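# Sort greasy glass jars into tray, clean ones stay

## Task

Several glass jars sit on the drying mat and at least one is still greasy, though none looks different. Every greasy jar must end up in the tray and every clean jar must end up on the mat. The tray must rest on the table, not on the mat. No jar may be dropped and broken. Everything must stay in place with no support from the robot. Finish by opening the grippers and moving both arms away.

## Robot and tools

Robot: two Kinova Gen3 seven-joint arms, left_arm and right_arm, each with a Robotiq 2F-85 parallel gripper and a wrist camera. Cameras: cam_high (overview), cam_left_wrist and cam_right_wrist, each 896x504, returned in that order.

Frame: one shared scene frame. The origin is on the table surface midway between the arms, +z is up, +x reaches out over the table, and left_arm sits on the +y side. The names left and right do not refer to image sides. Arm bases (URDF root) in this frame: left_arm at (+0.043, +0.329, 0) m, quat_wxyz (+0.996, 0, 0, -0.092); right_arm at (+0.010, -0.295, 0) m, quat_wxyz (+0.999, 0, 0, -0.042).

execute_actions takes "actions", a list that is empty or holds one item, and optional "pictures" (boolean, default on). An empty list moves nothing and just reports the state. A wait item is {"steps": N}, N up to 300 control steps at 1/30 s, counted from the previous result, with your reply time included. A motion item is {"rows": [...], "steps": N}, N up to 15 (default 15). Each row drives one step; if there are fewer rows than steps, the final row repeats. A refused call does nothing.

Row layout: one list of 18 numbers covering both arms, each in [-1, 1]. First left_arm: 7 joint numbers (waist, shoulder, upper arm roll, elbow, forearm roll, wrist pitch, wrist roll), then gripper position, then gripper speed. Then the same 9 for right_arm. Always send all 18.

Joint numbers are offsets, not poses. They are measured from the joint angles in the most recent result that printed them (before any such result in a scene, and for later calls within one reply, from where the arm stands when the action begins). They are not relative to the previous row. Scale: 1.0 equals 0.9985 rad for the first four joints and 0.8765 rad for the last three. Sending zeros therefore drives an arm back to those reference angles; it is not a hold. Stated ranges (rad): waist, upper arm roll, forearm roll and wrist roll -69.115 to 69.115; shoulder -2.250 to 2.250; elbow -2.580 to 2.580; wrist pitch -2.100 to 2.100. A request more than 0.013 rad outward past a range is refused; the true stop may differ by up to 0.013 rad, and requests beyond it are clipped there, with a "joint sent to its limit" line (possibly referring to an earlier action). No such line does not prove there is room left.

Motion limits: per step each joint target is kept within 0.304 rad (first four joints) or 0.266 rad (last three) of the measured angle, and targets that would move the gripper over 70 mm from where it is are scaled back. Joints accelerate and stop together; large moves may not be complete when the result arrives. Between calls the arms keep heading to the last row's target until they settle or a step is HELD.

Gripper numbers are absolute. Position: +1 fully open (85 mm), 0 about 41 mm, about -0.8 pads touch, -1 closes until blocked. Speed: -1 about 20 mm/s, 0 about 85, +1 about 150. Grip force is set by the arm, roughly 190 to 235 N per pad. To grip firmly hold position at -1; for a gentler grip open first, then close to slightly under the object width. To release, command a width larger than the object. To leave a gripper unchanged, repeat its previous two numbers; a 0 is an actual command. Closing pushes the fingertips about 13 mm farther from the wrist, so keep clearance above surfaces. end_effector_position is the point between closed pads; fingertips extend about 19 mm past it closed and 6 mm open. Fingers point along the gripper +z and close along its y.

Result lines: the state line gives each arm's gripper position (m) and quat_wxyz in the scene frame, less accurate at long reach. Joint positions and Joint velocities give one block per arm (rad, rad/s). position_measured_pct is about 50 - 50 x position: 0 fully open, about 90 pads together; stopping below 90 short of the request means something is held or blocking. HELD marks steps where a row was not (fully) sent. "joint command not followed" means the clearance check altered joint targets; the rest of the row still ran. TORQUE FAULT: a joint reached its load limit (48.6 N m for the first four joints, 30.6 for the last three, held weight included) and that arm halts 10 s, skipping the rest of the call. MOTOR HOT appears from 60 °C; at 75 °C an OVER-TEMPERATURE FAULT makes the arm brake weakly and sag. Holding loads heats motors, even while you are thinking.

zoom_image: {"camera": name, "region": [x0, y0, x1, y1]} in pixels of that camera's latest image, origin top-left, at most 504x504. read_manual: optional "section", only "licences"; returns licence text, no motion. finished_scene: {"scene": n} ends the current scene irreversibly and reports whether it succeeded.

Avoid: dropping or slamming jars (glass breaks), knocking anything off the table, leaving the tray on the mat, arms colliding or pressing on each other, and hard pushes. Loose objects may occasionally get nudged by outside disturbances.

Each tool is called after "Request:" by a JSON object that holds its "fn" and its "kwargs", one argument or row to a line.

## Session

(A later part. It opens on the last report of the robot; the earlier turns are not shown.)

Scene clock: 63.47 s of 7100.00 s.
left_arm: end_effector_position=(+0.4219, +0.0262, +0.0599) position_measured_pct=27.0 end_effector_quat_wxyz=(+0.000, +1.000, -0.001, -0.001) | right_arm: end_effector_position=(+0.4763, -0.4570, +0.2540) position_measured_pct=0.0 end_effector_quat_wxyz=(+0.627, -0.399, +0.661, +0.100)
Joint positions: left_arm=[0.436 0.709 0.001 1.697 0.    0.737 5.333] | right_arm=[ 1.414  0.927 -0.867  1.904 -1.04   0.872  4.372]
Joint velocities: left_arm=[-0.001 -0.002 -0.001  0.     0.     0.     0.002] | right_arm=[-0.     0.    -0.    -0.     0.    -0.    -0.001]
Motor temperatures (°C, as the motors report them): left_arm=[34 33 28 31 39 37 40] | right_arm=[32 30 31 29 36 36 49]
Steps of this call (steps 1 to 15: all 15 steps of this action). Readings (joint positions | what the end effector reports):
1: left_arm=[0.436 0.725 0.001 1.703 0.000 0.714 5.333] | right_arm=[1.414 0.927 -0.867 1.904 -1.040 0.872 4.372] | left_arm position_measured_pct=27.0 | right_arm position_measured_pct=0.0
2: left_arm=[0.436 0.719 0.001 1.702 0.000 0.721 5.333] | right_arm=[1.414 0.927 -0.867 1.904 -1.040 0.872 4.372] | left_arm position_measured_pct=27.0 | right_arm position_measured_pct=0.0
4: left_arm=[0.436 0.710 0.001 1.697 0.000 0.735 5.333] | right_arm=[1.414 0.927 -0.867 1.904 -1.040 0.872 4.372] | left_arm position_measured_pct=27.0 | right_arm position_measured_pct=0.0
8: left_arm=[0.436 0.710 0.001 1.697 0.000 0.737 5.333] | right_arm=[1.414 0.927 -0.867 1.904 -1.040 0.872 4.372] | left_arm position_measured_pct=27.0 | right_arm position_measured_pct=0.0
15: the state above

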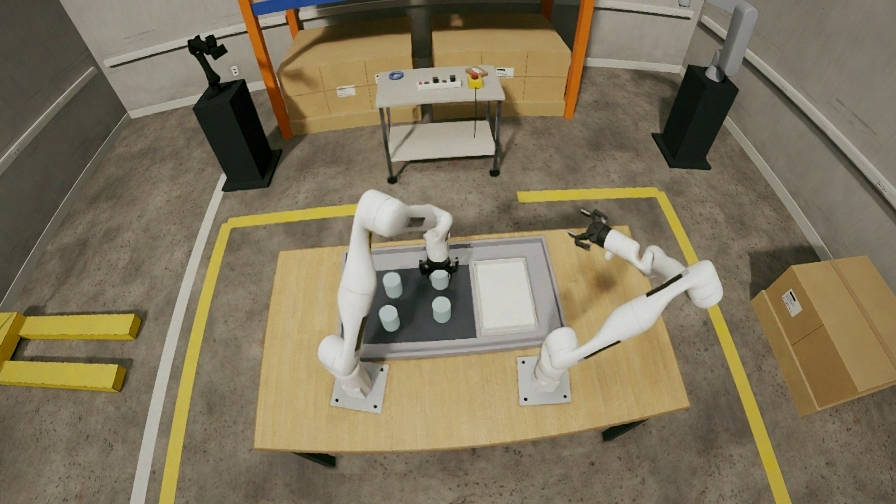

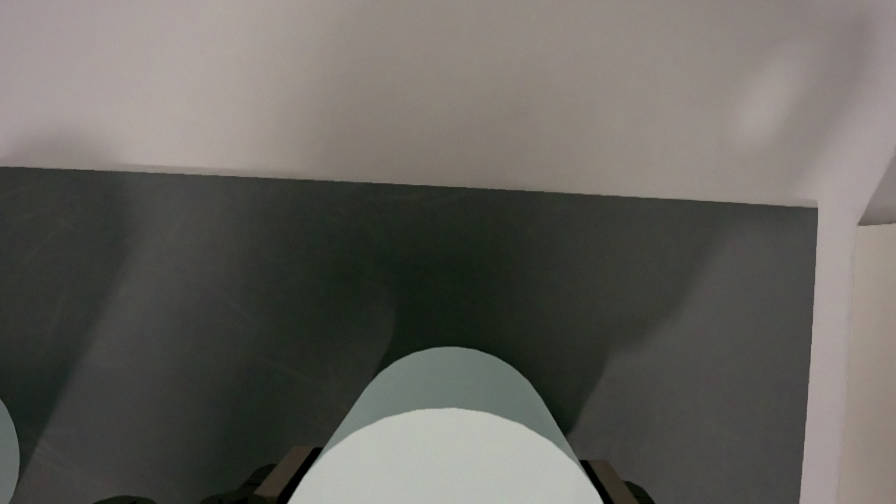

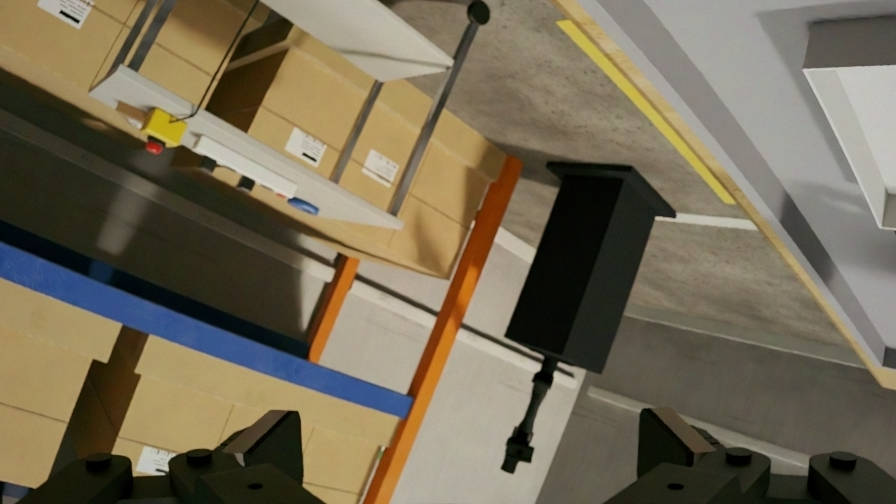

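Held. Test 0.465 here for comparison.

Request:
{"fn": "execute_actions", "kwargs": {
  "actions": [
    {"rows":[[0,0.006,0,0.002,0,-0.009,0,0.452,-1,0,0,0,0,0,0,0,1,0],[0,0.006,0,0.002,0,-0.009,0,0.452,-1,0,0,0,0,0,0,0,1,0],[0,0.012,0,0.004,0,-0.018,0,0.452,-1,0,0,0,0,0,0,0,1,0],[0,0.012,0,0.004,0,-0.018,0,0.452,-1,0,0,0,0,0,0,0,1,0],[0,0.018,0,0.006,0,-0.027,0,0.452,-1,0,0,0,0,0,0,0,1,0],[0,0.018,0,0.006,0,-0.027,0,0.452,-1,0,0,0,0,0,0,0,1,0],[0,0.018,0,0.006,0,-0.027,0,0.452,-1,0,0,0,0,0,0,0,1,0],[0,0.018,0,0.006,0,-0.027,0,0.452,-1,0,0,0,0,0,0,0,1,0],[0,0.018,0,0.006,0,-0.027,0,0.54,-0.6,0,0,0,0,0,0,0,1,0]]}
  ],
  "pictures": false
}}

Request:
{"fn": "execute_actions", "kwargs": {
  "actions": [
    {"rows":[[0,0,0,0,0,0,0,0.465,-1,0,0,0,0,0,0,0,1,0]]}
  ],
  "pictures": false
}}

Request:
{"fn": "execute_actions", "kwargs": {
  "actions": [
    {"rows":[[0,-0.018,0,-0.006,0,0.0275,0,0.465,-1,0,0,0,0,0,0,0,1,0]]}
  ]
}}

Scene clock: 68.53 s of 7100.00 s.
left_arm: end_effector_position=(+0.4219, +0.0261, +0.0501) position_measured_pct=23.4 end_effector_quat_wxyz=(+0.000, +1.000, -0.001, -0.001) | right_arm: end_effector_position=(+0.4763, -0.4570, +0.2540) position_measured_pct=0.0 end_effector_quat_wxyz=(+0.627, -0.399, +0.661, +0.100)
Joint positions: left_arm=[0.436 0.726 0.001 1.703 0.    0.713 5.333] | right_arm=[ 1.414  0.927 -0.867  1.904 -1.04   0.872  4.372]
Joint velocities: left_arm=[ 0.001  0.003 -0.     0.002 -0.     0.     0.   ] | right_arm=[-0.    -0.     0.    -0.     0.001  0.     0.001]
Motor temperatures (°C, as the motors report them): left_arm=[34 33 28 31 39 37 40] | right_arm=[32 30 31 29 36 36 49]
Steps of this call (steps 1 to 15: the robot went on to your last target; steps 16 to 90: nothing new was sent; then 1.57 s passed at rest; steps 91 to 105: all 15 steps of this action). Readings (joint positions | what the end effector reports):
91: left_arm=[0.436 0.710 0.001 1.697 0.000 0.736 5.333] | right_arm=[1.414 0.927 -0.867 1.904 -1.040 0.872 4.372] | left_arm position_measured_pct=27.0 | right_arm position_measured_pct=0.0
92: left_arm=[0.436 0.713 0.001 1.698 0.000 0.732 5.333] | right_arm=[1.414 0.927 -0.867 1.904 -1.040 0.872 4.372] | left_arm position_measured_pct=27.0 | right_arm position_measured_pct=0.0
94: left_arm=[0.436 0.719 0.001 1.700 0.000 0.725 5.333] | right_arm=[1.414 0.927 -0.867 1.904 -1.040 0.872 4.372] | left_arm position_measured_pct=27.0 | right_arm position_measured_pct=0.0
98: left_arm=[0.436 0.726 0.001 1.703 0.000 0.714 5.333] | right_arm=[1.414 0.927 -0.867 1.904 -1.040 0.872 4.372] | left_arm position_measured_pct=27.0 | right_arm position_measured_pct=0.0
105: the state above

Scene clock: 69.03 s of 7100.00 s.
left_arm: end_effector_position=(+0.4219, +0.0261, +0.0501) position_measured_pct=26.6 end_effector_quat_wxyz=(+0.000, +1.000, -0.001, -0.001) | right_arm: end_effector_position=(+0.4763, -0.4570, +0.2540) position_measured_pct=0.0 end_effector_quat_wxyz=(+0.627, -0.399, +0.661, +0.100)
Joint positions: left_arm=[0.436 0.726 0.001 1.703 0.    0.714 5.333] | right_arm=[ 1.414  0.927 -0.867  1.904 -1.04   0.872  4.372]
Joint velocities: left_arm=[ 0.001  0.    -0.001 -0.    -0.    -0.001  0.001] | right_arm=[-0.     0.     0.     0.    -0.001 -0.    -0.   ]
Motor temperatures (°C, as the motors report them): left_arm=[34 33 28 31 39 37 40] | right_arm=[32 30 31 29 36 36 49]
Steps of this call (steps 1 to 15: all 15 steps of this action). Readings (joint positions | what the end effector reports):
1: left_arm=[0.436 0.726 0.001 1.703 0.000 0.714 5.333] | right_arm=[1.414 0.927 -0.867 1.904 -1.040 0.872 4.372] | left_arm position_measured_pct=23.4 | right_arm position_measured_pct=0.0
2: left_arm=[0.436 0.726 0.001 1.703 0.000 0.714 5.333] | right_arm=[1.414 0.927 -0.867 1.904 -1.040 0.872 4.372] | left_arm position_measured_pct=23.4 | right_arm position_measured_pct=0.0
4: left_arm=[0.436 0.726 0.001 1.703 0.000 0.713 5.333] | right_arm=[1.414 0.927 -0.867 1.904 -1.040 0.872 4.372] | left_arm position_measured_pct=24.2 | right_arm position_measured_pct=0.0
8: left_arm=[0.436 0.726 0.001 1.703 0.000 0.713 5.333] | right_arm=[1.414 0.927 -0.867 1.904 -1.040 0.872 4.372] | left_arm position_measured_pct=26.2 | right_arm position_measured_pct=0.0
15: the state above

Scene clock: 69.53 s of 7100.00 s.
left_arm: end_effector_position=(+0.4218, +0.0262, +0.0599) position_measured_pct=26.6 end_effector_quat_wxyz=(-0.000, +1.000, -0.001, -0.001) | right_arm: end_effector_position=(+0.4763, -0.4570, +0.2540) position_measured_pct=0.0 end_effector_quat_wxyz=(+0.627, -0.399, +0.661, +0.100)
Joint positions: left_arm=[0.436 0.709 0.001 1.697 0.    0.738 5.333] | right_arm=[ 1.414  0.927 -0.867  1.904 -1.04   0.872  4.372]
Joint velocities: left_arm=[ 0.    -0.003  0.     0.     0.     0.001 -0.001] | right_arm=[ 0.    -0.    -0.     0.     0.001 -0.     0.001]
Motor temperatures (°C, as the motors report them): left_arm=[34 33 28 31 39 37 40] | right_arm=[32 30 31 29 36 36 49]
Steps of this call (steps 1 to 15: all 15 steps of this action). Readings (joint positions | what the end effector reports):
1: left_arm=[0.436 0.725 0.001 1.703 0.000 0.715 5.333] | right_arm=[1.414 0.927 -0.867 1.904 -1.040 0.872 4.372] | left_arm position_measured_pct=26.6 | right_arm position_measured_pct=0.0
2: left_arm=[0.436 0.719 0.001 1.702 0.000 0.721 5.333] | right_arm=[1.414 0.927 -0.867 1.904 -1.040 0.872 4.372] | left_arm position_measured_pct=26.6 | right_arm position_measured_pct=0.0
4: left_arm=[0.436 0.710 0.001 1.697 0.000 0.736 5.333] | right_arm=[1.414 0.927 -0.867 1.904 -1.040 0.872 4.372] | left_arm position_measured_pct=26.6 | right_arm position_measured_pct=0.0
8: left_arm=[0.436 0.709 0.001 1.697 0.000 0.737 5.333] | right_arm=[1.414 0.927 -0.867 1.904 -1.040 0.872 4.372] | left_arm position_measured_pct=26.6 | right_arm position_measured_pct=0.0
15: the state above

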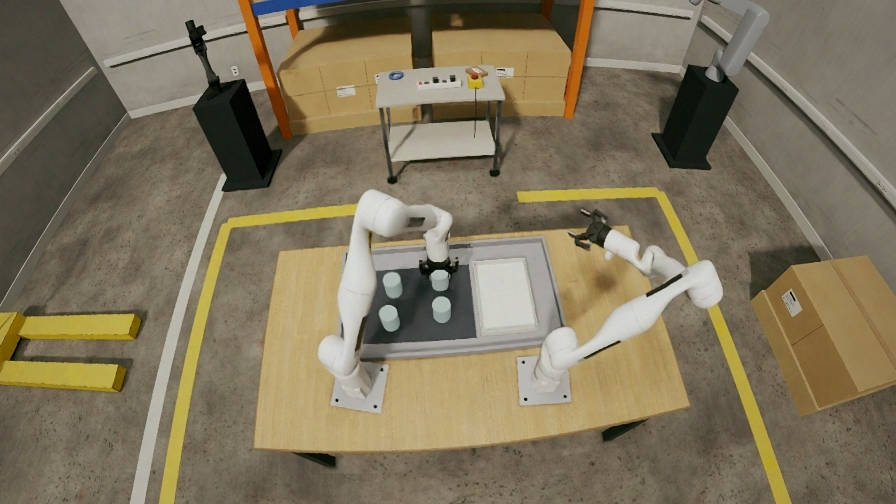

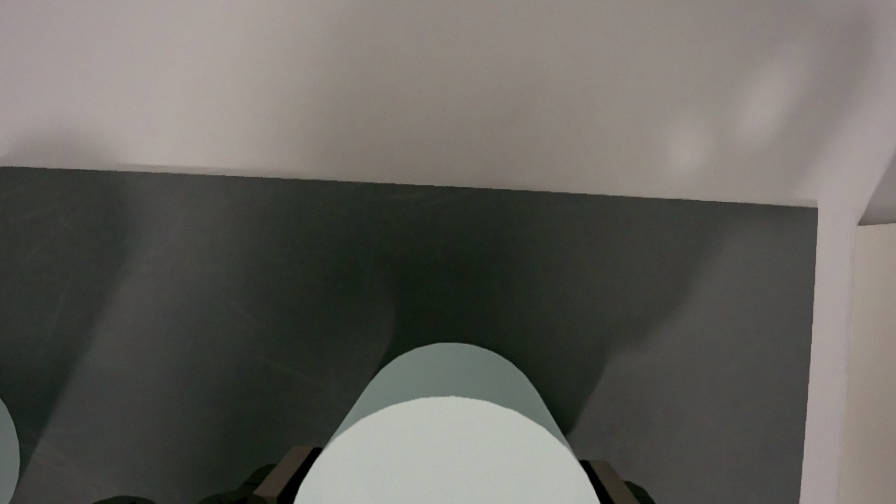

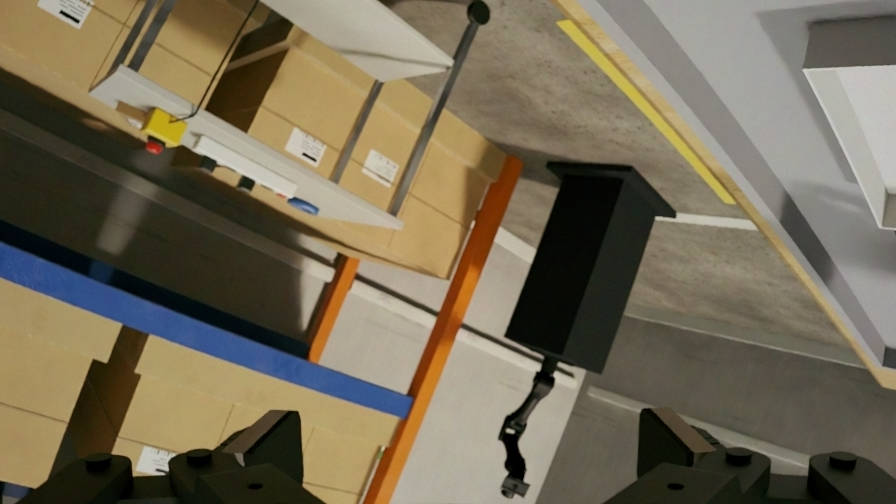

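Request:
{"fn": "execute_actions", "kwargs": {
  "actions": [
    {"rows":[[0,0,0,0,0,0,0,0.54,-0.6,0,0,0,0,0,0,0,1,0],[0,0,0,0,0,0,0,0.54,-0.6,0,0,0,0,0,0,0,1,0],[0,0,0,0,0,0,0,0.54,-0.6,0,0,0,0,0,0,0,1,0],[0,0.018,0,0.006,0,-0.0285,0,0.54,-0.6,0,0,0,0,0,0,0,1,0]],"steps":12}
  ],
  "pictures": false
}}

Request:
{"fn": "execute_actions", "kwargs": {
  "actions": [
    {"rows":[[0,0,0,0,0,0,0,0.459,-1,0,0,0,0,0,0,0,1,0]]}
  ],
  "pictures": false
}}

Request:
{"fn": "execute_actions", "kwargs": {
  "actions": [
    {"rows":[[0,-0.018,0,-0.006,0,0.0275,0,0.459,-1,0,0,0,0,0,0,0,1,0]]}
  ]
}}

Scene clock: 73.30 s of 7100.00 s.
left_arm: end_effector_position=(+0.4222, +0.0259, +0.0502) position_measured_pct=23.0 end_effector_quat_wxyz=(+0.000, +1.000, -0.001, -0.000) | right_arm: end_effector_position=(+0.4763, -0.4571, +0.2540) position_measured_pct=0.0 end_effector_quat_wxyz=(+0.627, -0.399, +0.661, +0.100)
Joint positions: left_arm=[0.436 0.726 0.001 1.703 0.    0.713 5.333] | right_arm=[ 1.414  0.927 -0.867  1.904 -1.04   0.872  4.372]
Joint velocities: left_arm=[ 0.     0.004  0.001  0.001  0.    -0.001  0.001] | right_arm=[-0.     0.001 -0.    -0.     0.001  0.    -0.   ]
Motor temperatures (°C, as the motors report them): left_arm=[34 33 28 31 39 37 40] | right_arm=[32 30 31 29 36 36 49]
Steps of this call (steps 1 to 15: the robot went on to your last target; steps 16 to 90: nothing new was sent; then 0.37 s passed at rest; steps 91 to 102: all 12 steps of this action). Readings (joint positions | what the end effector reports):
91: left_arm=[0.436 0.709 0.001 1.697 0.000 0.738 5.333] | right_arm=[1.414 0.927 -0.867 1.904 -1.040 0.872 4.372] | left_arm position_measured_pct=26.6 | right_arm position_measured_pct=0.0
92: left_arm=[0.436 0.709 0.001 1.697 0.000 0.738 5.333] | right_arm=[1.414 0.927 -0.867 1.904 -1.040 0.872 4.372] | left_arm position_measured_pct=26.2 | right_arm position_measured_pct=0.0
94: left_arm=[0.436 0.710 0.001 1.697 0.000 0.736 5.333] | right_arm=[1.414 0.927 -0.867 1.904 -1.040 0.872 4.372] | left_arm position_measured_pct=24.2 | right_arm position_measured_pct=0.0
98: left_arm=[0.436 0.726 0.001 1.703 0.000 0.713 5.333] | right_arm=[1.414 0.927 -0.867 1.904 -1.040 0.872 4.372] | left_arm position_measured_pct=23.4 | right_arm position_measured_pct=0.0
102: the state above

Scene clock: 73.80 s of 7100.00 s.
left_arm: end_effector_position=(+0.4222, +0.0260, +0.0502) position_measured_pct=27.0 end_effector_quat_wxyz=(+0.000, +1.000, -0.001, -0.000) | right_arm: end_effector_position=(+0.4763, -0.4571, +0.2540) position_measured_pct=0.0 end_effector_quat_wxyz=(+0.627, -0.399, +0.661, +0.100)
Joint positions: left_arm=[0.436 0.726 0.001 1.703 0.    0.713 5.333] | right_arm=[ 1.414  0.927 -0.867  1.904 -1.04   0.872  4.372]
Joint velocities: left_arm=[-0.001  0.001  0.001 -0.001  0.    -0.    -0.001] | right_arm=[-0.     0.     0.    -0.001 -0.001  0.001 -0.001]
Motor temperatures (°C, as the motors report them): left_arm=[34 33 28 31 39 37 40] | right_arm=[32 30 31 29 36 36 49]
Steps of this call (steps 1 to 15: all 15 steps of this action). Readings (joint positions | what the end effector reports):
1: left_arm=[0.436 0.726 0.001 1.703 0.000 0.713 5.333] | right_arm=[1.414 0.927 -0.867 1.904 -1.040 0.872 4.372] | left_arm position_measured_pct=23.0 | right_arm position_measured_pct=0.0
2: left_arm=[0.436 0.726 0.001 1.703 0.000 0.713 5.333] | right_arm=[1.414 0.927 -0.867 1.904 -1.040 0.872 4.372] | left_arm position_measured_pct=23.4 | right_arm position_measured_pct=0.0
4: left_arm=[0.436 0.726 0.001 1.703 0.000 0.713 5.333] | right_arm=[1.414 0.927 -0.867 1.904 -1.040 0.872 4.372] | left_arm position_measured_pct=24.2 | right_arm position_measured_pct=0.0
8: left_arm=[0.436 0.726 0.001 1.703 0.000 0.713 5.333] | right_arm=[1.414 0.927 -0.867 1.904 -1.040 0.872 4.372] | left_arm position_measured_pct=26.6 | right_arm position_measured_pct=0.0
15: the state above

Scene clock: 74.30 s of 7100.00 s.
left_arm: end_effector_position=(+0.4221, +0.0261, +0.0601) position_measured_pct=26.6 end_effector_quat_wxyz=(+0.000, +1.000, -0.001, -0.001) | right_arm: end_effector_position=(+0.4763, -0.4571, +0.2540) position_measured_pct=0.0 end_effector_quat_wxyz=(+0.627, -0.399, +0.661, +0.100)
Joint positions: left_arm=[0.436 0.708 0.001 1.697 0.    0.737 5.333] | right_arm=[ 1.414  0.927 -0.867  1.904 -1.04   0.872  4.372]
Joint velocities: left_arm=[-0.001 -0.    -0.001  0.     0.     0.001  0.001] | right_arm=[-0.    -0.     0.     0.001  0.     0.     0.   ]
Motor temperatures (°C, as the motors report them): left_arm=[34 33 28 31 39 37 40] | right_arm=[32 30 31 29 36 36 49]
Steps of this call (steps 1 to 15: all 15 steps of this action). Readings (joint positions | what the end effector reports):
1: left_arm=[0.436 0.725 0.001 1.703 0.000 0.714 5.333] | right_arm=[1.414 0.927 -0.867 1.904 -1.040 0.872 4.372] | left_arm position_measured_pct=26.6 | right_arm position_measured_pct=0.0
2: left_arm=[0.436 0.719 0.001 1.702 0.000 0.721 5.333] | right_arm=[1.414 0.927 -0.867 1.904 -1.040 0.872 4.372] | left_arm position_measured_pct=26.6 | right_arm position_measured_pct=0.0
4: left_arm=[0.436 0.710 0.001 1.697 0.000 0.735 5.333] | right_arm=[1.414 0.927 -0.867 1.904 -1.040 0.872 4.372] | left_arm position_measured_pct=26.6 | right_arm position_measured_pct=0.0
8: left_arm=[0.436 0.709 0.001 1.697 0.000 0.737 5.333] | right_arm=[1.414 0.927 -0.867 1.904 -1.040 0.872 4.372] | left_arm position_measured_pct=26.6 | right_arm position_measured_pct=0.0
15: the state above

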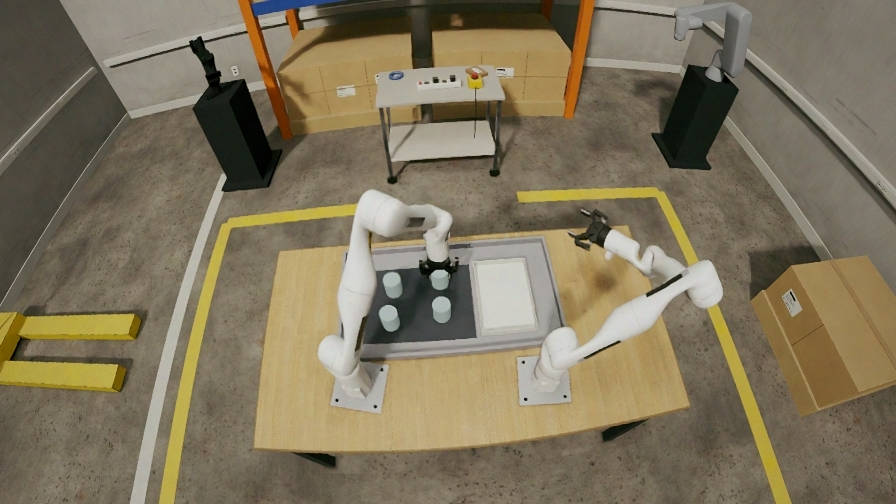

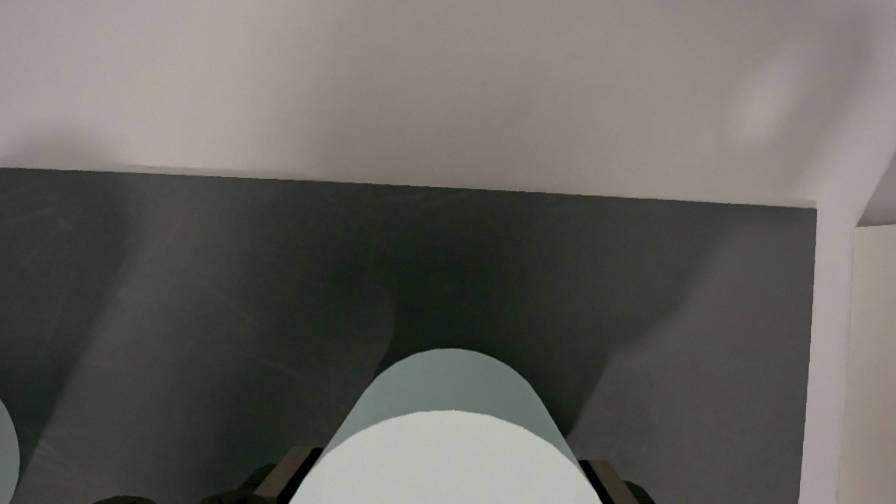

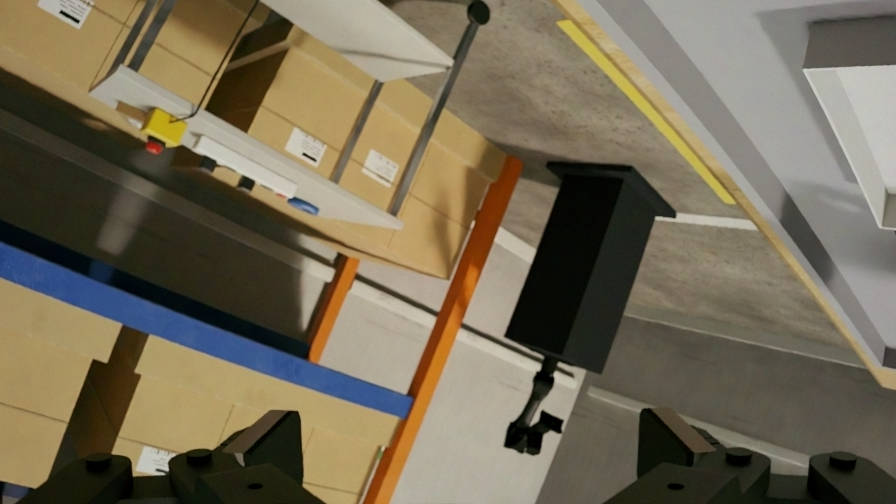

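Request:
{"fn": "execute_actions", "kwargs": {
  "actions": [
    {"rows":[[0,0.006,0,0.002,0,-0.009,0,0.459,-1,0,0,0,0,0,0,0,1,0],[0,0.006,0,0.002,0,-0.009,0,0.459,-1,0,0,0,0,0,0,0,1,0],[0,0.012,0,0.004,0,-0.018,0,0.459,-1,0,0,0,0,0,0,0,1,0],[0,0.012,0,0.004,0,-0.018,0,0.459,-1,0,0,0,0,0,0,0,1,0],[0,0.018,0,0.006,0,-0.027,0,0.459,-1,0,0,0,0,0,0,0,1,0],[0,0.018,0,0.006,0,-0.027,0,0.459,-1,0,0,0,0,0,0,0,1,0],[0,0.018,0,0.006,0,-0.027,0,0.459,-1,0,0,0,0,0,0,0,1,0],[0,0.018,0,0.006,0,-0.027,0,0.459,-1,0,0,0,0,0,0,0,1,0],[0,0.018,0,0.006,0,-0.027,0,1,0,0,0,0,0,0,0,0,1,0]]}
  ],
  "pictures": false
}}

Request:
{"fn": "execute_actions", "kwargs": {
  "actions": [
    {"rows":[[0,-0.131,0,-0.071,0,0.23,0,1,0,0,0,0,0,0,0,0,1,0]]}
  ],
  "pictures": false
}}

Request:
{"fn": "execute_actions", "kwargs": {
  "actions": [
    {"rows":[[-0.348,-0.187,0,0.349,0,-0.185,-0.396,1,0,0,0,0,0,0,0,0,1,0]]}
  ],
  "pictures": false
}}

Request:
{"fn": "execute_actions", "kwargs": {
  "actions": [
    {"steps":20}
  ]
}}

Scene clock: 81.93 s of 7100.00 s.
left_arm: end_effector_position=(+0.4222, +0.0260, +0.0504) position_measured_pct=13.9 end_effector_quat_wxyz=(+0.000, +1.000, -0.001, -0.000) | right_arm: end_effector_position=(+0.4763, -0.4571, +0.2540) position_measured_pct=0.0 end_effector_quat_wxyz=(+0.627, -0.399, +0.661, +0.100)
Joint positions: left_arm=[0.436 0.726 0.001 1.703 0.    0.713 5.333] | right_arm=[ 1.414  0.927 -0.867  1.904 -1.04   0.872  4.372]
Joint velocities: left_arm=[ 0.001  0.004 -0.     0.002  0.    -0.     0.001] | right_arm=[ 0.    -0.     0.     0.     0.     0.001 -0.001]
Motor temperatures (°C, as the motors report them): left_arm=[34 33 28 31 39 37 40] | right_arm=[32 30 31 29 36 36 49]
Steps of this call (steps 1 to 15: the robot went on to your last target; steps 16 to 90: nothing new was sent; then 4.13 s passed at rest; steps 91 to 105: all 15 steps of this action). Readings (joint positions | what the end effector reports):
91: left_arm=[0.436 0.710 0.001 1.697 0.000 0.736 5.333] | right_arm=[1.414 0.927 -0.867 1.904 -1.040 0.872 4.372] | left_arm position_measured_pct=26.6 | right_arm position_measured_pct=0.0
92: left_arm=[0.436 0.713 0.001 1.698 0.000 0.732 5.333] | right_arm=[1.414 0.927 -0.867 1.904 -1.040 0.872 4.372] | left_arm position_measured_pct=26.6 | right_arm position_measured_pct=0.0
94: left_arm=[0.436 0.718 0.001 1.700 0.000 0.724 5.333] | right_arm=[1.414 0.927 -0.867 1.904 -1.040 0.872 4.372] | left_arm position_measured_pct=26.6 | right_arm position_measured_pct=0.0
98: left_arm=[0.436 0.725 0.001 1.703 0.000 0.714 5.333] | right_arm=[1.414 0.927 -0.867 1.904 -1.040 0.872 4.372] | left_arm position_measured_pct=26.6 | right_arm position_measured_pct=0.0
105: the state above

Scene clock: 82.43 s of 7100.00 s.
left_arm: end_effector_position=(+0.4221, +0.0261, +0.1294) position_measured_pct=0.0 end_effector_quat_wxyz=(-0.000, +1.000, -0.001, -0.001) | right_arm: end_effector_position=(+0.4763, -0.4571, +0.2540) position_measured_pct=0.0 end_effector_quat_wxyz=(+0.627, -0.399, +0.661, +0.100)
Joint positions: left_arm=[0.436 0.597 0.001 1.632 0.    0.915 5.333] | right_arm=[ 1.414  0.927 -0.867  1.904 -1.04   0.872  4.372]
Joint velocities: left_arm=[-0.001 -0.016  0.001 -0.    -0.    -0.002  0.001] | right_arm=[-0.     0.001  0.    -0.     0.001  0.     0.   ]
Motor temperatures (°C, as the motors report them): left_arm=[34 33 28 31 39 37 40] | right_arm=[32 30 31 29 36 36 49]
Steps of this call (steps 1 to 15: all 15 steps of this action). Readings (joint positions | what the end effector reports):
1: left_arm=[0.436 0.725 0.001 1.703 0.000 0.714 5.333] | right_arm=[1.414 0.927 -0.867 1.904 -1.040 0.872 4.372] | left_arm position_measured_pct=10.7 | right_arm position_measured_pct=0.0
2: left_arm=[0.436 0.720 0.001 1.701 0.000 0.721 5.333] | right_arm=[1.414 0.927 -0.867 1.904 -1.040 0.872 4.372] | left_arm position_measured_pct=7.9 | right_arm position_measured_pct=0.0
4: left_arm=[0.436 0.692 0.001 1.688 0.000 0.760 5.333] | right_arm=[1.414 0.927 -0.867 1.904 -1.040 0.872 4.372] | left_arm position_measured_pct=2.4 | right_arm position_measured_pct=0.0
8: left_arm=[0.436 0.612 0.001 1.641 0.000 0.887 5.333] | right_arm=[1.414 0.927 -0.867 1.904 -1.040 0.872 4.372] | left_arm position_measured_pct=0.0 | right_arm position_measured_pct=0.0
15: the state above

Scene clock: 82.93 s of 7100.00 s.
left_arm: end_effector_position=(+0.4075, +0.1908, +0.1293) position_measured_pct=0.0 end_effector_quat_wxyz=(-0.001, +1.000, -0.001, -0.001) | right_arm: end_effector_position=(+0.4763, -0.4571, +0.2540) position_measured_pct=0.0 end_effector_quat_wxyz=(+0.627, -0.399, +0.661, +0.099)
Joint positions: left_arm=[ 0.114  0.424 -0.001  1.957 -0.     0.763  5.009] | right_arm=[ 1.414  0.927 -0.867  1.904 -1.04   0.872  4.372]
Joint velocities: left_arm=[-0.394 -0.199 -0.011  0.466 -0.002 -0.195 -0.499] | right_arm=[-0.     0.    -0.    -0.001 -0.     0.    -0.   ]
Motor temperatures (°C, as the motors report them): left_arm=[34 33 28 31 39 37 40] | right_arm=[32 30 31 29 36 36 49]
Steps of this call (steps 1 to 15: all 15 steps of this action). Readings (joint positions | what the end effector reports):
1: left_arm=[0.434 0.595 0.002 1.633 0.001 0.914 5.332] | right_arm=[1.414 0.927 -0.867 1.904 -1.040 0.872 4.372] | left_arm position_measured_pct=0.0 | right_arm position_measured_pct=0.0
2: left_arm=[0.428 0.591 0.003 1.639 0.001 0.910 5.328] | right_arm=[1.414 0.927 -0.867 1.904 -1.040 0.872 4.372] | left_arm position_measured_pct=0.0 | right_arm position_measured_pct=0.0
4: left_arm=[0.398 0.572 0.004 1.666 0.002 0.894 5.305] | right_arm=[1.414 0.927 -0.867 1.904 -1.040 0.872 4.372] | left_arm position_measured_pct=0.0 | right_arm position_measured_pct=0.0
8: left_arm=[0.290 0.513 0.002 1.771 0.000 0.843 5.208] | right_arm=[1.414 0.927 -0.867 1.904 -1.040 0.872 4.372] | left_arm position_measured_pct=0.0 | right_arm position_measured_pct=0.0
15: the state above

Scene clock: 83.60 s of 7100.00 s.
left_arm: end_effector_position=(+0.4036, +0.2012, +0.1297) position_measured_pct=0.0 end_effector_quat_wxyz=(+0.000, +1.000, -0.001, -0.001) | right_arm: end_effector_position=(+0.4763, -0.4571, +0.2540) position_measured_pct=0.0 end_effector_quat_wxyz=(+0.627, -0.399, +0.661, +0.099)
Joint positions: left_arm=[0.089 0.41  0.001 1.98  0.    0.753 4.986] | right_arm=[ 1.414  0.927 -0.867  1.904 -1.04   0.872  4.372]
Joint velocities: left_arm=[-0.001  0.     0.    -0.     0.    -0.002  0.   ] | right_arm=[-0.    -0.    -0.     0.     0.001  0.     0.   ]
Motor temperatures (°C, as the motors report them): left_arm=[34 33 28 31 39 37 40] | right_arm=[32 30 31 29 36 36 49]
Steps of this call (steps 1 to 20: the robot went on to your last target). Readings (joint positions | what the end effector reports):
1: left_arm=[0.104 0.419 -0.001 1.969 -0.000 0.758 4.996] | right_arm=[1.414 0.927 -0.867 1.904 -1.040 0.872 4.372] | left_arm position_measured_pct=0.0 | right_arm position_measured_pct=0.0
2: left_arm=[0.098 0.416 -0.001 1.977 -0.000 0.755 4.988] | right_arm=[1.414 0.927 -0.867 1.904 -1.040 0.872 4.372] | left_arm position_measured_pct=0.0 | right_arm position_measured_pct=0.0
4: left_arm=[0.095 0.414 0.000 1.980 0.000 0.753 4.986] | right_arm=[1.414 0.927 -0.867 1.904 -1.040 0.872 4.372] | left_arm position_measured_pct=0.0 | right_arm position_measured_pct=0.0
8: left_arm=[0.091 0.411 0.001 1.980 0.000 0.753 4.986] | right_arm=[1.414 0.927 -0.867 1.904 -1.040 0.872 4.372] | left_arm position_measured_pct=0.0 | right_arm position_measured_pct=0.0
20: the state above

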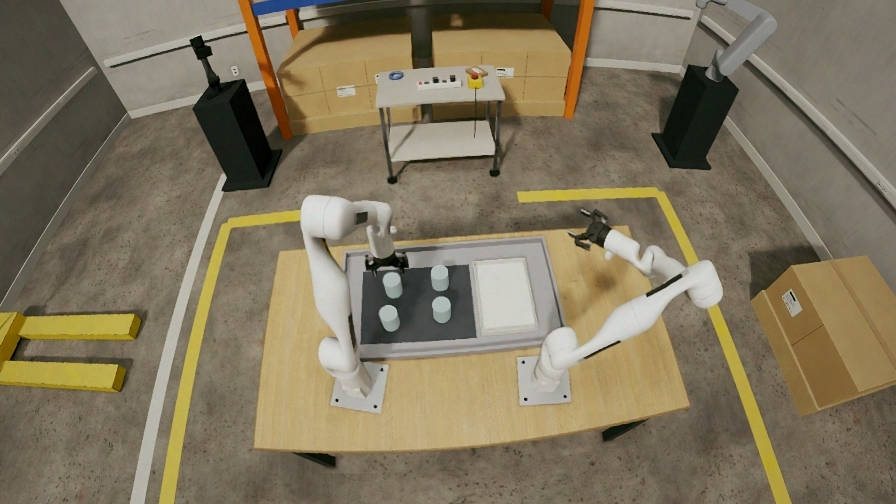

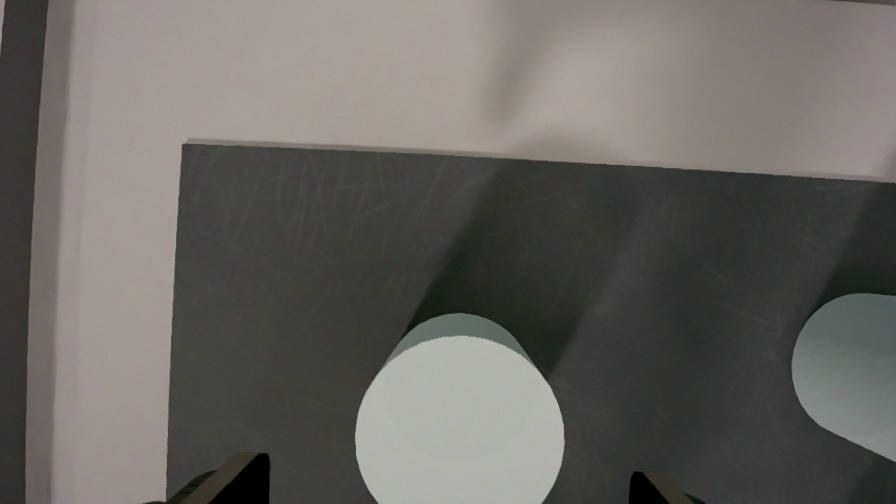

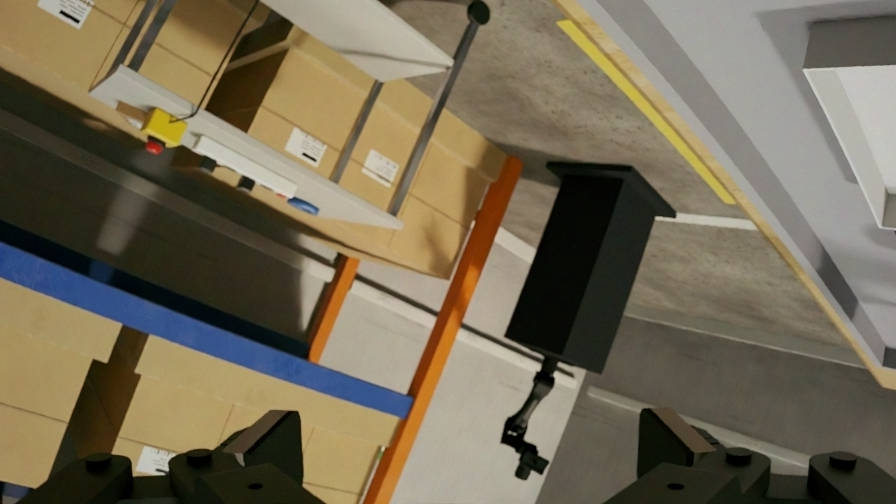

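Request:
{"fn": "execute_actions", "kwargs": {
  "actions": [
    {"rows":[[0.002,0.176,0,0.063,0,-0.274,0,0.75,-0.6,0,0,0,0,0,0,0,1,0]]}
  ],
  "pictures": false
}}

Request:
{"fn": "execute_actions", "kwargs": {
  "actions": [
    {"rows":[[0,0.003,0,0,0,0,0,0.4,-0.6,0,0,0,0,0,0,0,1,0]]}
  ],
  "pictures": false
}}

Request:
{"fn": "execute_actions", "kwargs": {
  "actions": [
    {"rows":[[0,0,0,0,0,0,0,0.54,-0.6,0,0,0,0,0,0,0,1,0]],"steps":8}
  ],
  "pictures": false
}}

Request:
{"fn": "execute_actions", "kwargs": {
  "actions": [
    {"rows":[[0,0,0,0,0,0,0,0.459,-1,0,0,0,0,0,0,0,1,0]]}
  ]
}}

Request:
{"fn": "execute_actions", "kwargs": {
  "actions": [
    {"rows":[[0,-0.022,0,-0.007,0,0.033,0,0.459,-1,0,0,0,0,0,0,0,1,0]]}
  ]
}}

Scene clock: 88.37 s of 7100.00 s.
left_arm: end_effector_position=(+0.4089, +0.1989, +0.0515) position_measured_pct=12.7 end_effector_quat_wxyz=(+0.001, +1.000, -0.002, +0.002) | right_arm: end_effector_position=(+0.4763, -0.4571, +0.2540) position_measured_pct=0.0 end_effector_quat_wxyz=(+0.627, -0.399, +0.661, +0.099)
Joint positions: left_arm=[0.09  0.582 0.001 2.043 0.    0.512 4.986] | right_arm=[ 1.414  0.927 -0.867  1.904 -1.04   0.872  4.372]
Joint velocities: left_arm=[-0.     0.029  0.001  0.002 -0.    -0.001  0.002] | right_arm=[-0. -0. -0.  0.  0. -0. -0.]
Motor temperatures (°C, as the motors report them): left_arm=[34 33 28 31 39 37 40] | right_arm=[32 30 31 29 36 36 49]
Steps of this call (steps 1 to 15: the robot went on to your last target; steps 16 to 90: nothing new was sent; then 1.27 s passed at rest; steps 91 to 105: all 15 steps of this action). Readings (joint positions | what the end effector reports):
91: left_arm=[0.089 0.411 0.001 1.981 0.000 0.751 4.986] | right_arm=[1.414 0.927 -0.867 1.904 -1.040 0.872 4.372] | left_arm position_measured_pct=0.0 | right_arm position_measured_pct=0.0
92: left_arm=[0.089 0.418 0.001 1.982 0.000 0.744 4.986] | right_arm=[1.414 0.927 -0.867 1.904 -1.040 0.872 4.372] | left_arm position_measured_pct=0.4 | right_arm position_measured_pct=0.0
94: left_arm=[0.089 0.448 0.001 1.992 0.000 0.708 4.986] | right_arm=[1.414 0.927 -0.867 1.904 -1.040 0.872 4.372] | left_arm position_measured_pct=2.4 | right_arm position_measured_pct=0.0
98: left_arm=[0.090 0.546 0.001 2.028 0.000 0.570 4.986] | right_arm=[1.414 0.927 -0.867 1.904 -1.040 0.872 4.372] | left_arm position_measured_pct=8.7 | right_arm position_measured_pct=0.0
105: the state above

Scene clock: 88.87 s of 7100.00 s.
left_arm: end_effector_position=(+0.4083, +0.1988, +0.0507) position_measured_pct=27.8 end_effector_quat_wxyz=(+0.001, +1.000, -0.002, +0.000) | right_arm: end_effector_position=(+0.4763, -0.4571, +0.2540) position_measured_pct=0.0 end_effector_quat_wxyz=(+0.627, -0.399, +0.661, +0.099)
Joint positions: left_arm=[0.091 0.585 0.002 2.043 0.001 0.513 4.986] | right_arm=[ 1.414  0.927 -0.867  1.904 -1.04   0.872  4.372]
Joint velocities: left_arm=[ 0.002  0.001 -0.    -0.    -0.     0.    -0.001] | right_arm=[-0.    -0.    -0.    -0.     0.    -0.     0.001]
Motor temperatures (°C, as the motors report them): left_arm=[34 33 28 31 39 37 40] | right_arm=[32 30 31 29 36 36 49]
Steps of this call (steps 1 to 15: all 15 steps of this action). Readings (joint positions | what the end effector reports):
1: left_arm=[0.090 0.583 0.001 2.043 0.000 0.512 4.986] | right_arm=[1.414 0.927 -0.867 1.904 -1.040 0.872 4.372] | left_arm position_measured_pct=12.7 | right_arm position_measured_pct=0.0
2: left_arm=[0.090 0.584 0.001 2.043 0.000 0.512 4.986] | right_arm=[1.414 0.927 -0.867 1.904 -1.040 0.872 4.372] | left_arm position_measured_pct=12.7 | right_arm position_measured_pct=0.0
4: left_arm=[0.090 0.585 0.001 2.043 0.000 0.512 4.986] | right_arm=[1.414 0.927 -0.867 1.904 -1.040 0.872 4.372] | left_arm position_measured_pct=15.1 | right_arm position_measured_pct=0.0
8: left_arm=[0.090 0.585 0.001 2.043 0.000 0.512 4.986] | right_arm=[1.414 0.927 -0.867 1.904 -1.040 0.872 4.372] | left_arm position_measured_pct=21.0 | right_arm position_measured_pct=0.0
15: the state above

Scene clock: 89.13 s of 7100.00 s.
left_arm: end_effector_position=(+0.4083, +0.1988, +0.0507) position_measured_pct=23.4 end_effector_quat_wxyz=(+0.001, +1.000, -0.002, +0.000) | right_arm: end_effector_position=(+0.4763, -0.4571, +0.2540) position_measured_pct=0.0 end_effector_quat_wxyz=(+0.627, -0.399, +0.661, +0.099)
Joint positions: left_arm=[0.091 0.585 0.002 2.043 0.001 0.513 4.986] | right_arm=[ 1.414  0.927 -0.867  1.904 -1.04   0.872  4.372]
Joint velocities: left_arm=[-0.001  0.     0.002  0.    -0.     0.    -0.002] | right_arm=[-0.     0.     0.    -0.001 -0.001  0.     0.   ]
Motor temperatures (°C, as the motors report them): left_arm=[34 33 28 31 39 37 40] | right_arm=[32 30 31 29 36 36 49]
Steps of this call (steps 1 to 8: all 8 steps of this action). Readings (joint positions | what the end effector reports):
1: left_arm=[0.091 0.584 0.002 2.043 0.001 0.513 4.986] | right_arm=[1.414 0.927 -0.867 1.904 -1.040 0.872 4.372] | left_arm position_measured_pct=27.8 | right_arm position_measured_pct=0.0
2: left_arm=[0.091 0.584 0.002 2.043 0.001 0.513 4.986] | right_arm=[1.414 0.927 -0.867 1.904 -1.040 0.872 4.372] | left_arm position_measured_pct=27.4 | right_arm position_measured_pct=0.0
4: left_arm=[0.091 0.584 0.002 2.043 0.001 0.513 4.986] | right_arm=[1.414 0.927 -0.867 1.904 -1.040 0.872 4.372] | left_arm position_measured_pct=25.0 | right_arm position_measured_pct=0.0
8: the state above

Scene clock: 89.63 s of 7100.00 s.
left_arm: end_effector_position=(+0.4083, +0.1988, +0.0507) position_measured_pct=27.0 end_effector_quat_wxyz=(+0.001, +1.000, -0.002, +0.000) | right_arm: end_effector_position=(+0.4763, -0.4571, +0.2540) position_measured_pct=0.0 end_effector_quat_wxyz=(+0.627, -0.399, +0.661, +0.099)
Joint positions: left_arm=[0.091 0.584 0.002 2.043 0.001 0.513 4.986] | right_arm=[ 1.414  0.927 -0.867  1.904 -1.04   0.872  4.372]
Joint velocities: left_arm=[ 0.     0.001 -0.001  0.001  0.     0.001  0.   ] | right_arm=[ 0.     0.     0.    -0.    -0.001 -0.    -0.001]
Motor temperatures (°C, as the motors report them): left_arm=[34 33 28 31 39 37 40] | right_arm=[32 30 31 29 36 36 49]
Steps of this call (steps 1 to 15: all 15 steps of this action). Readings (joint positions | what the end effector reports):
1: left_arm=[0.091 0.585 0.002 2.043 0.001 0.513 4.986] | right_arm=[1.414 0.927 -0.867 1.904 -1.040 0.872 4.372] | left_arm position_measured_pct=23.4 | right_arm position_measured_pct=0.0
2: left_arm=[0.091 0.585 0.002 2.043 0.001 0.513 4.986] | right_arm=[1.414 0.927 -0.867 1.904 -1.040 0.872 4.372] | left_arm position_measured_pct=23.4 | right_arm position_measured_pct=0.0
4: left_arm=[0.091 0.585 0.002 2.043 0.001 0.513 4.986] | right_arm=[1.414 0.927 -0.867 1.904 -1.040 0.872 4.372] | left_arm position_measured_pct=24.2 | right_arm position_measured_pct=0.0
8: left_arm=[0.091 0.584 0.002 2.043 0.001 0.513 4.986] | right_arm=[1.414 0.927 -0.867 1.904 -1.040 0.872 4.372] | left_arm position_measured_pct=26.6 | right_arm position_measured_pct=0.0
15: the state above

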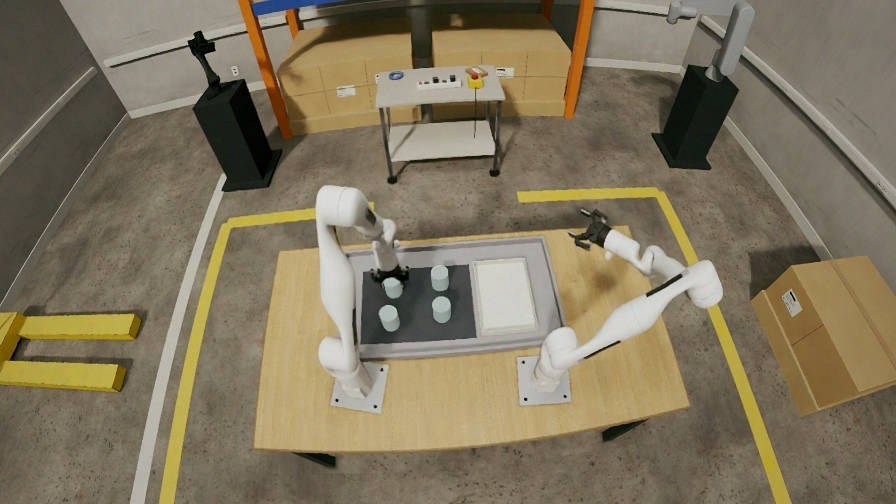

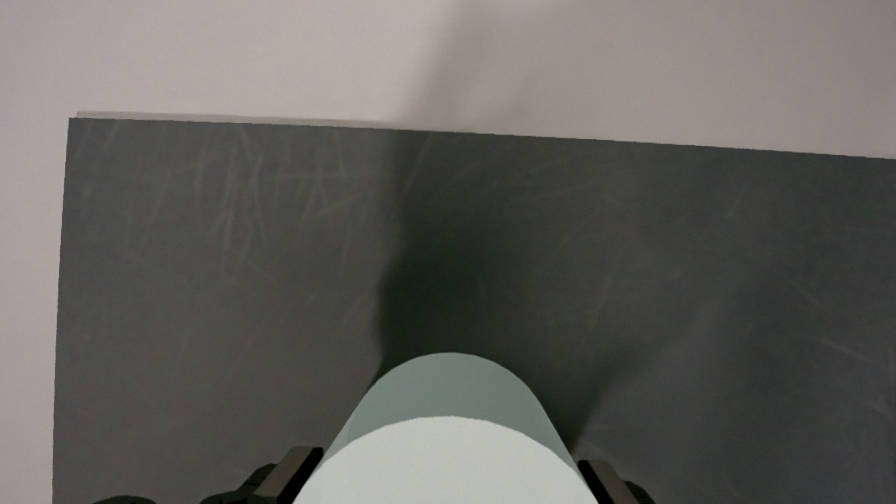

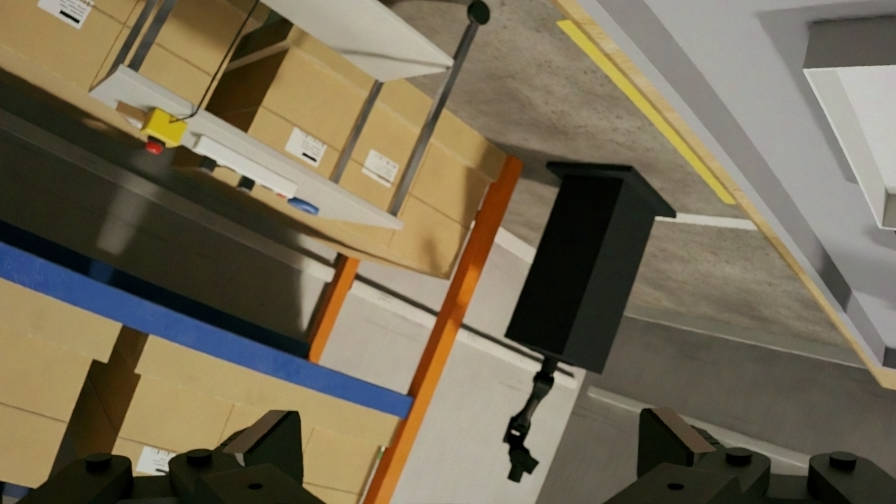

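Scene clock: 90.13 s of 7100.00 s.
left_arm: end_effector_position=(+0.4084, +0.1987, +0.0603) position_measured_pct=26.6 end_effector_quat_wxyz=(+0.001, +1.000, -0.002, +0.000) | right_arm: end_effector_position=(+0.4763, -0.4571, +0.2540) position_measured_pct=0.0 end_effector_quat_wxyz=(+0.627, -0.399, +0.661, +0.099)
Joint positions: left_arm=[0.091 0.563 0.002 2.036 0.001 0.542 4.986] | right_arm=[ 1.414  0.927 -0.867  1.904 -1.04   0.872  4.372]
Joint velocities: left_arm=[ 0.001 -0.002  0.     0.    -0.    -0.001  0.001] | right_arm=[ 0.     0.001  0.    -0.001 -0.    -0.001  0.   ]
Motor temperatures (°C, as the motors report them): left_arm=[34 33 28 31 39 37 40] | right_arm=[32 30 31 29 36 36 49]
Steps of this call (steps 1 to 15: all 15 steps of this action). Readings (joint positions | what the end effector reports):
1: left_arm=[0.091 0.583 0.002 2.043 0.001 0.514 4.986] | right_arm=[1.414 0.927 -0.867 1.904 -1.040 0.872 4.372] | left_arm position_measured_pct=26.6 | right_arm position_measured_pct=0.0
2: left_arm=[0.091 0.576 0.002 2.042 0.001 0.521 4.986] | right_arm=[1.414 0.927 -0.867 1.904 -1.040 0.872 4.372] | left_arm position_measured_pct=26.6 | right_arm position_measured_pct=0.0
4: left_arm=[0.091 0.564 0.002 2.037 0.001 0.538 4.986] | right_arm=[1.414 0.927 -0.867 1.904 -1.040 0.872 4.372] | left_arm position_measured_pct=26.6 | right_arm position_measured_pct=0.0
8: left_arm=[0.091 0.564 0.002 2.036 0.001 0.542 4.986] | right_arm=[1.414 0.927 -0.867 1.904 -1.040 0.872 4.372] | left_arm position_measured_pct=26.6 | right_arm position_measured_pct=0.0
15: the state above

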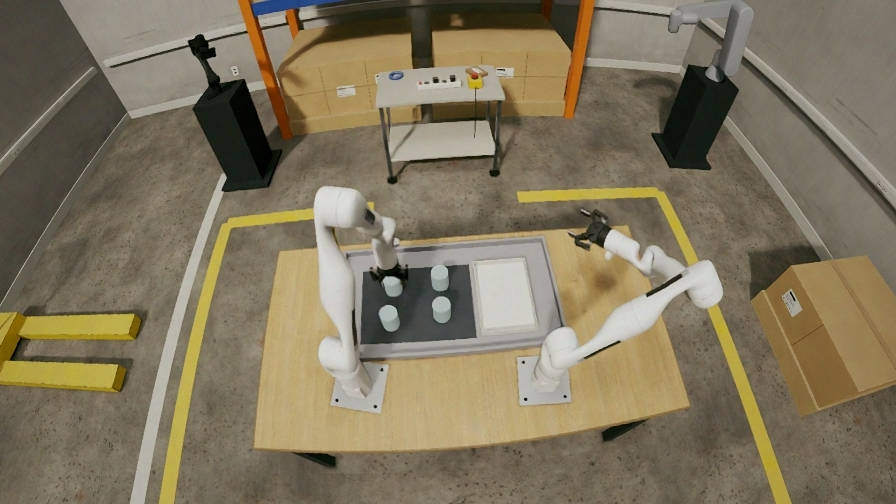

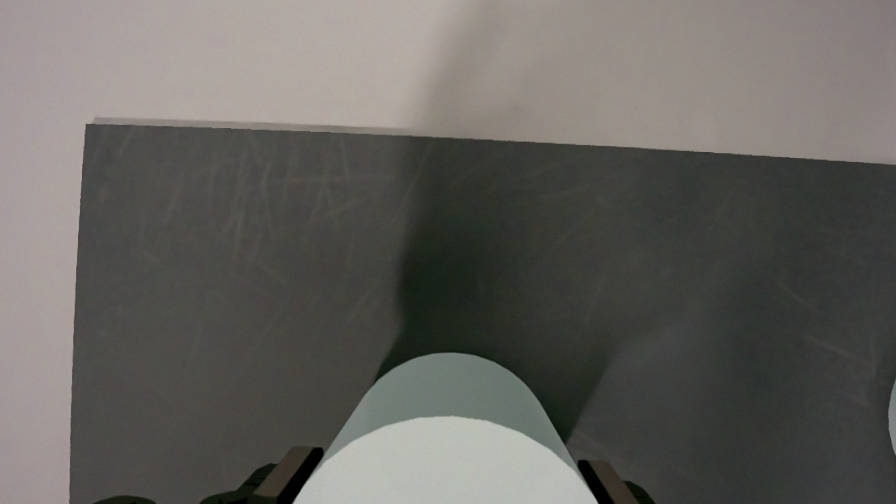

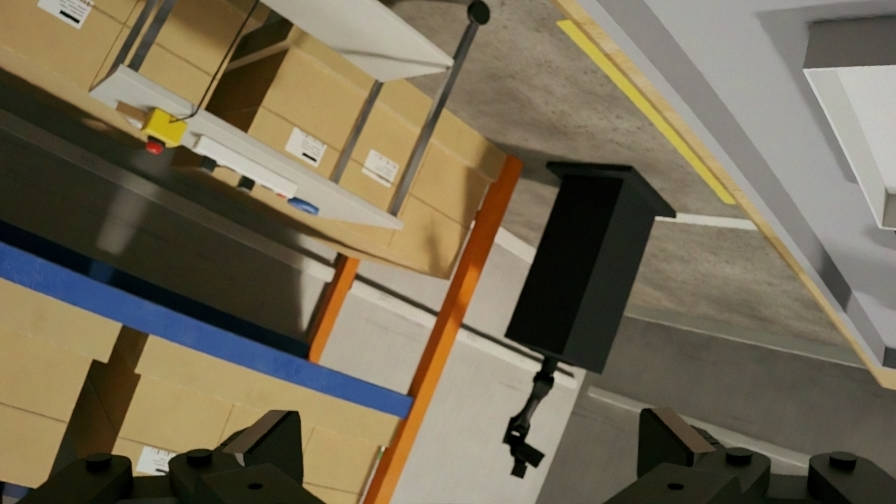

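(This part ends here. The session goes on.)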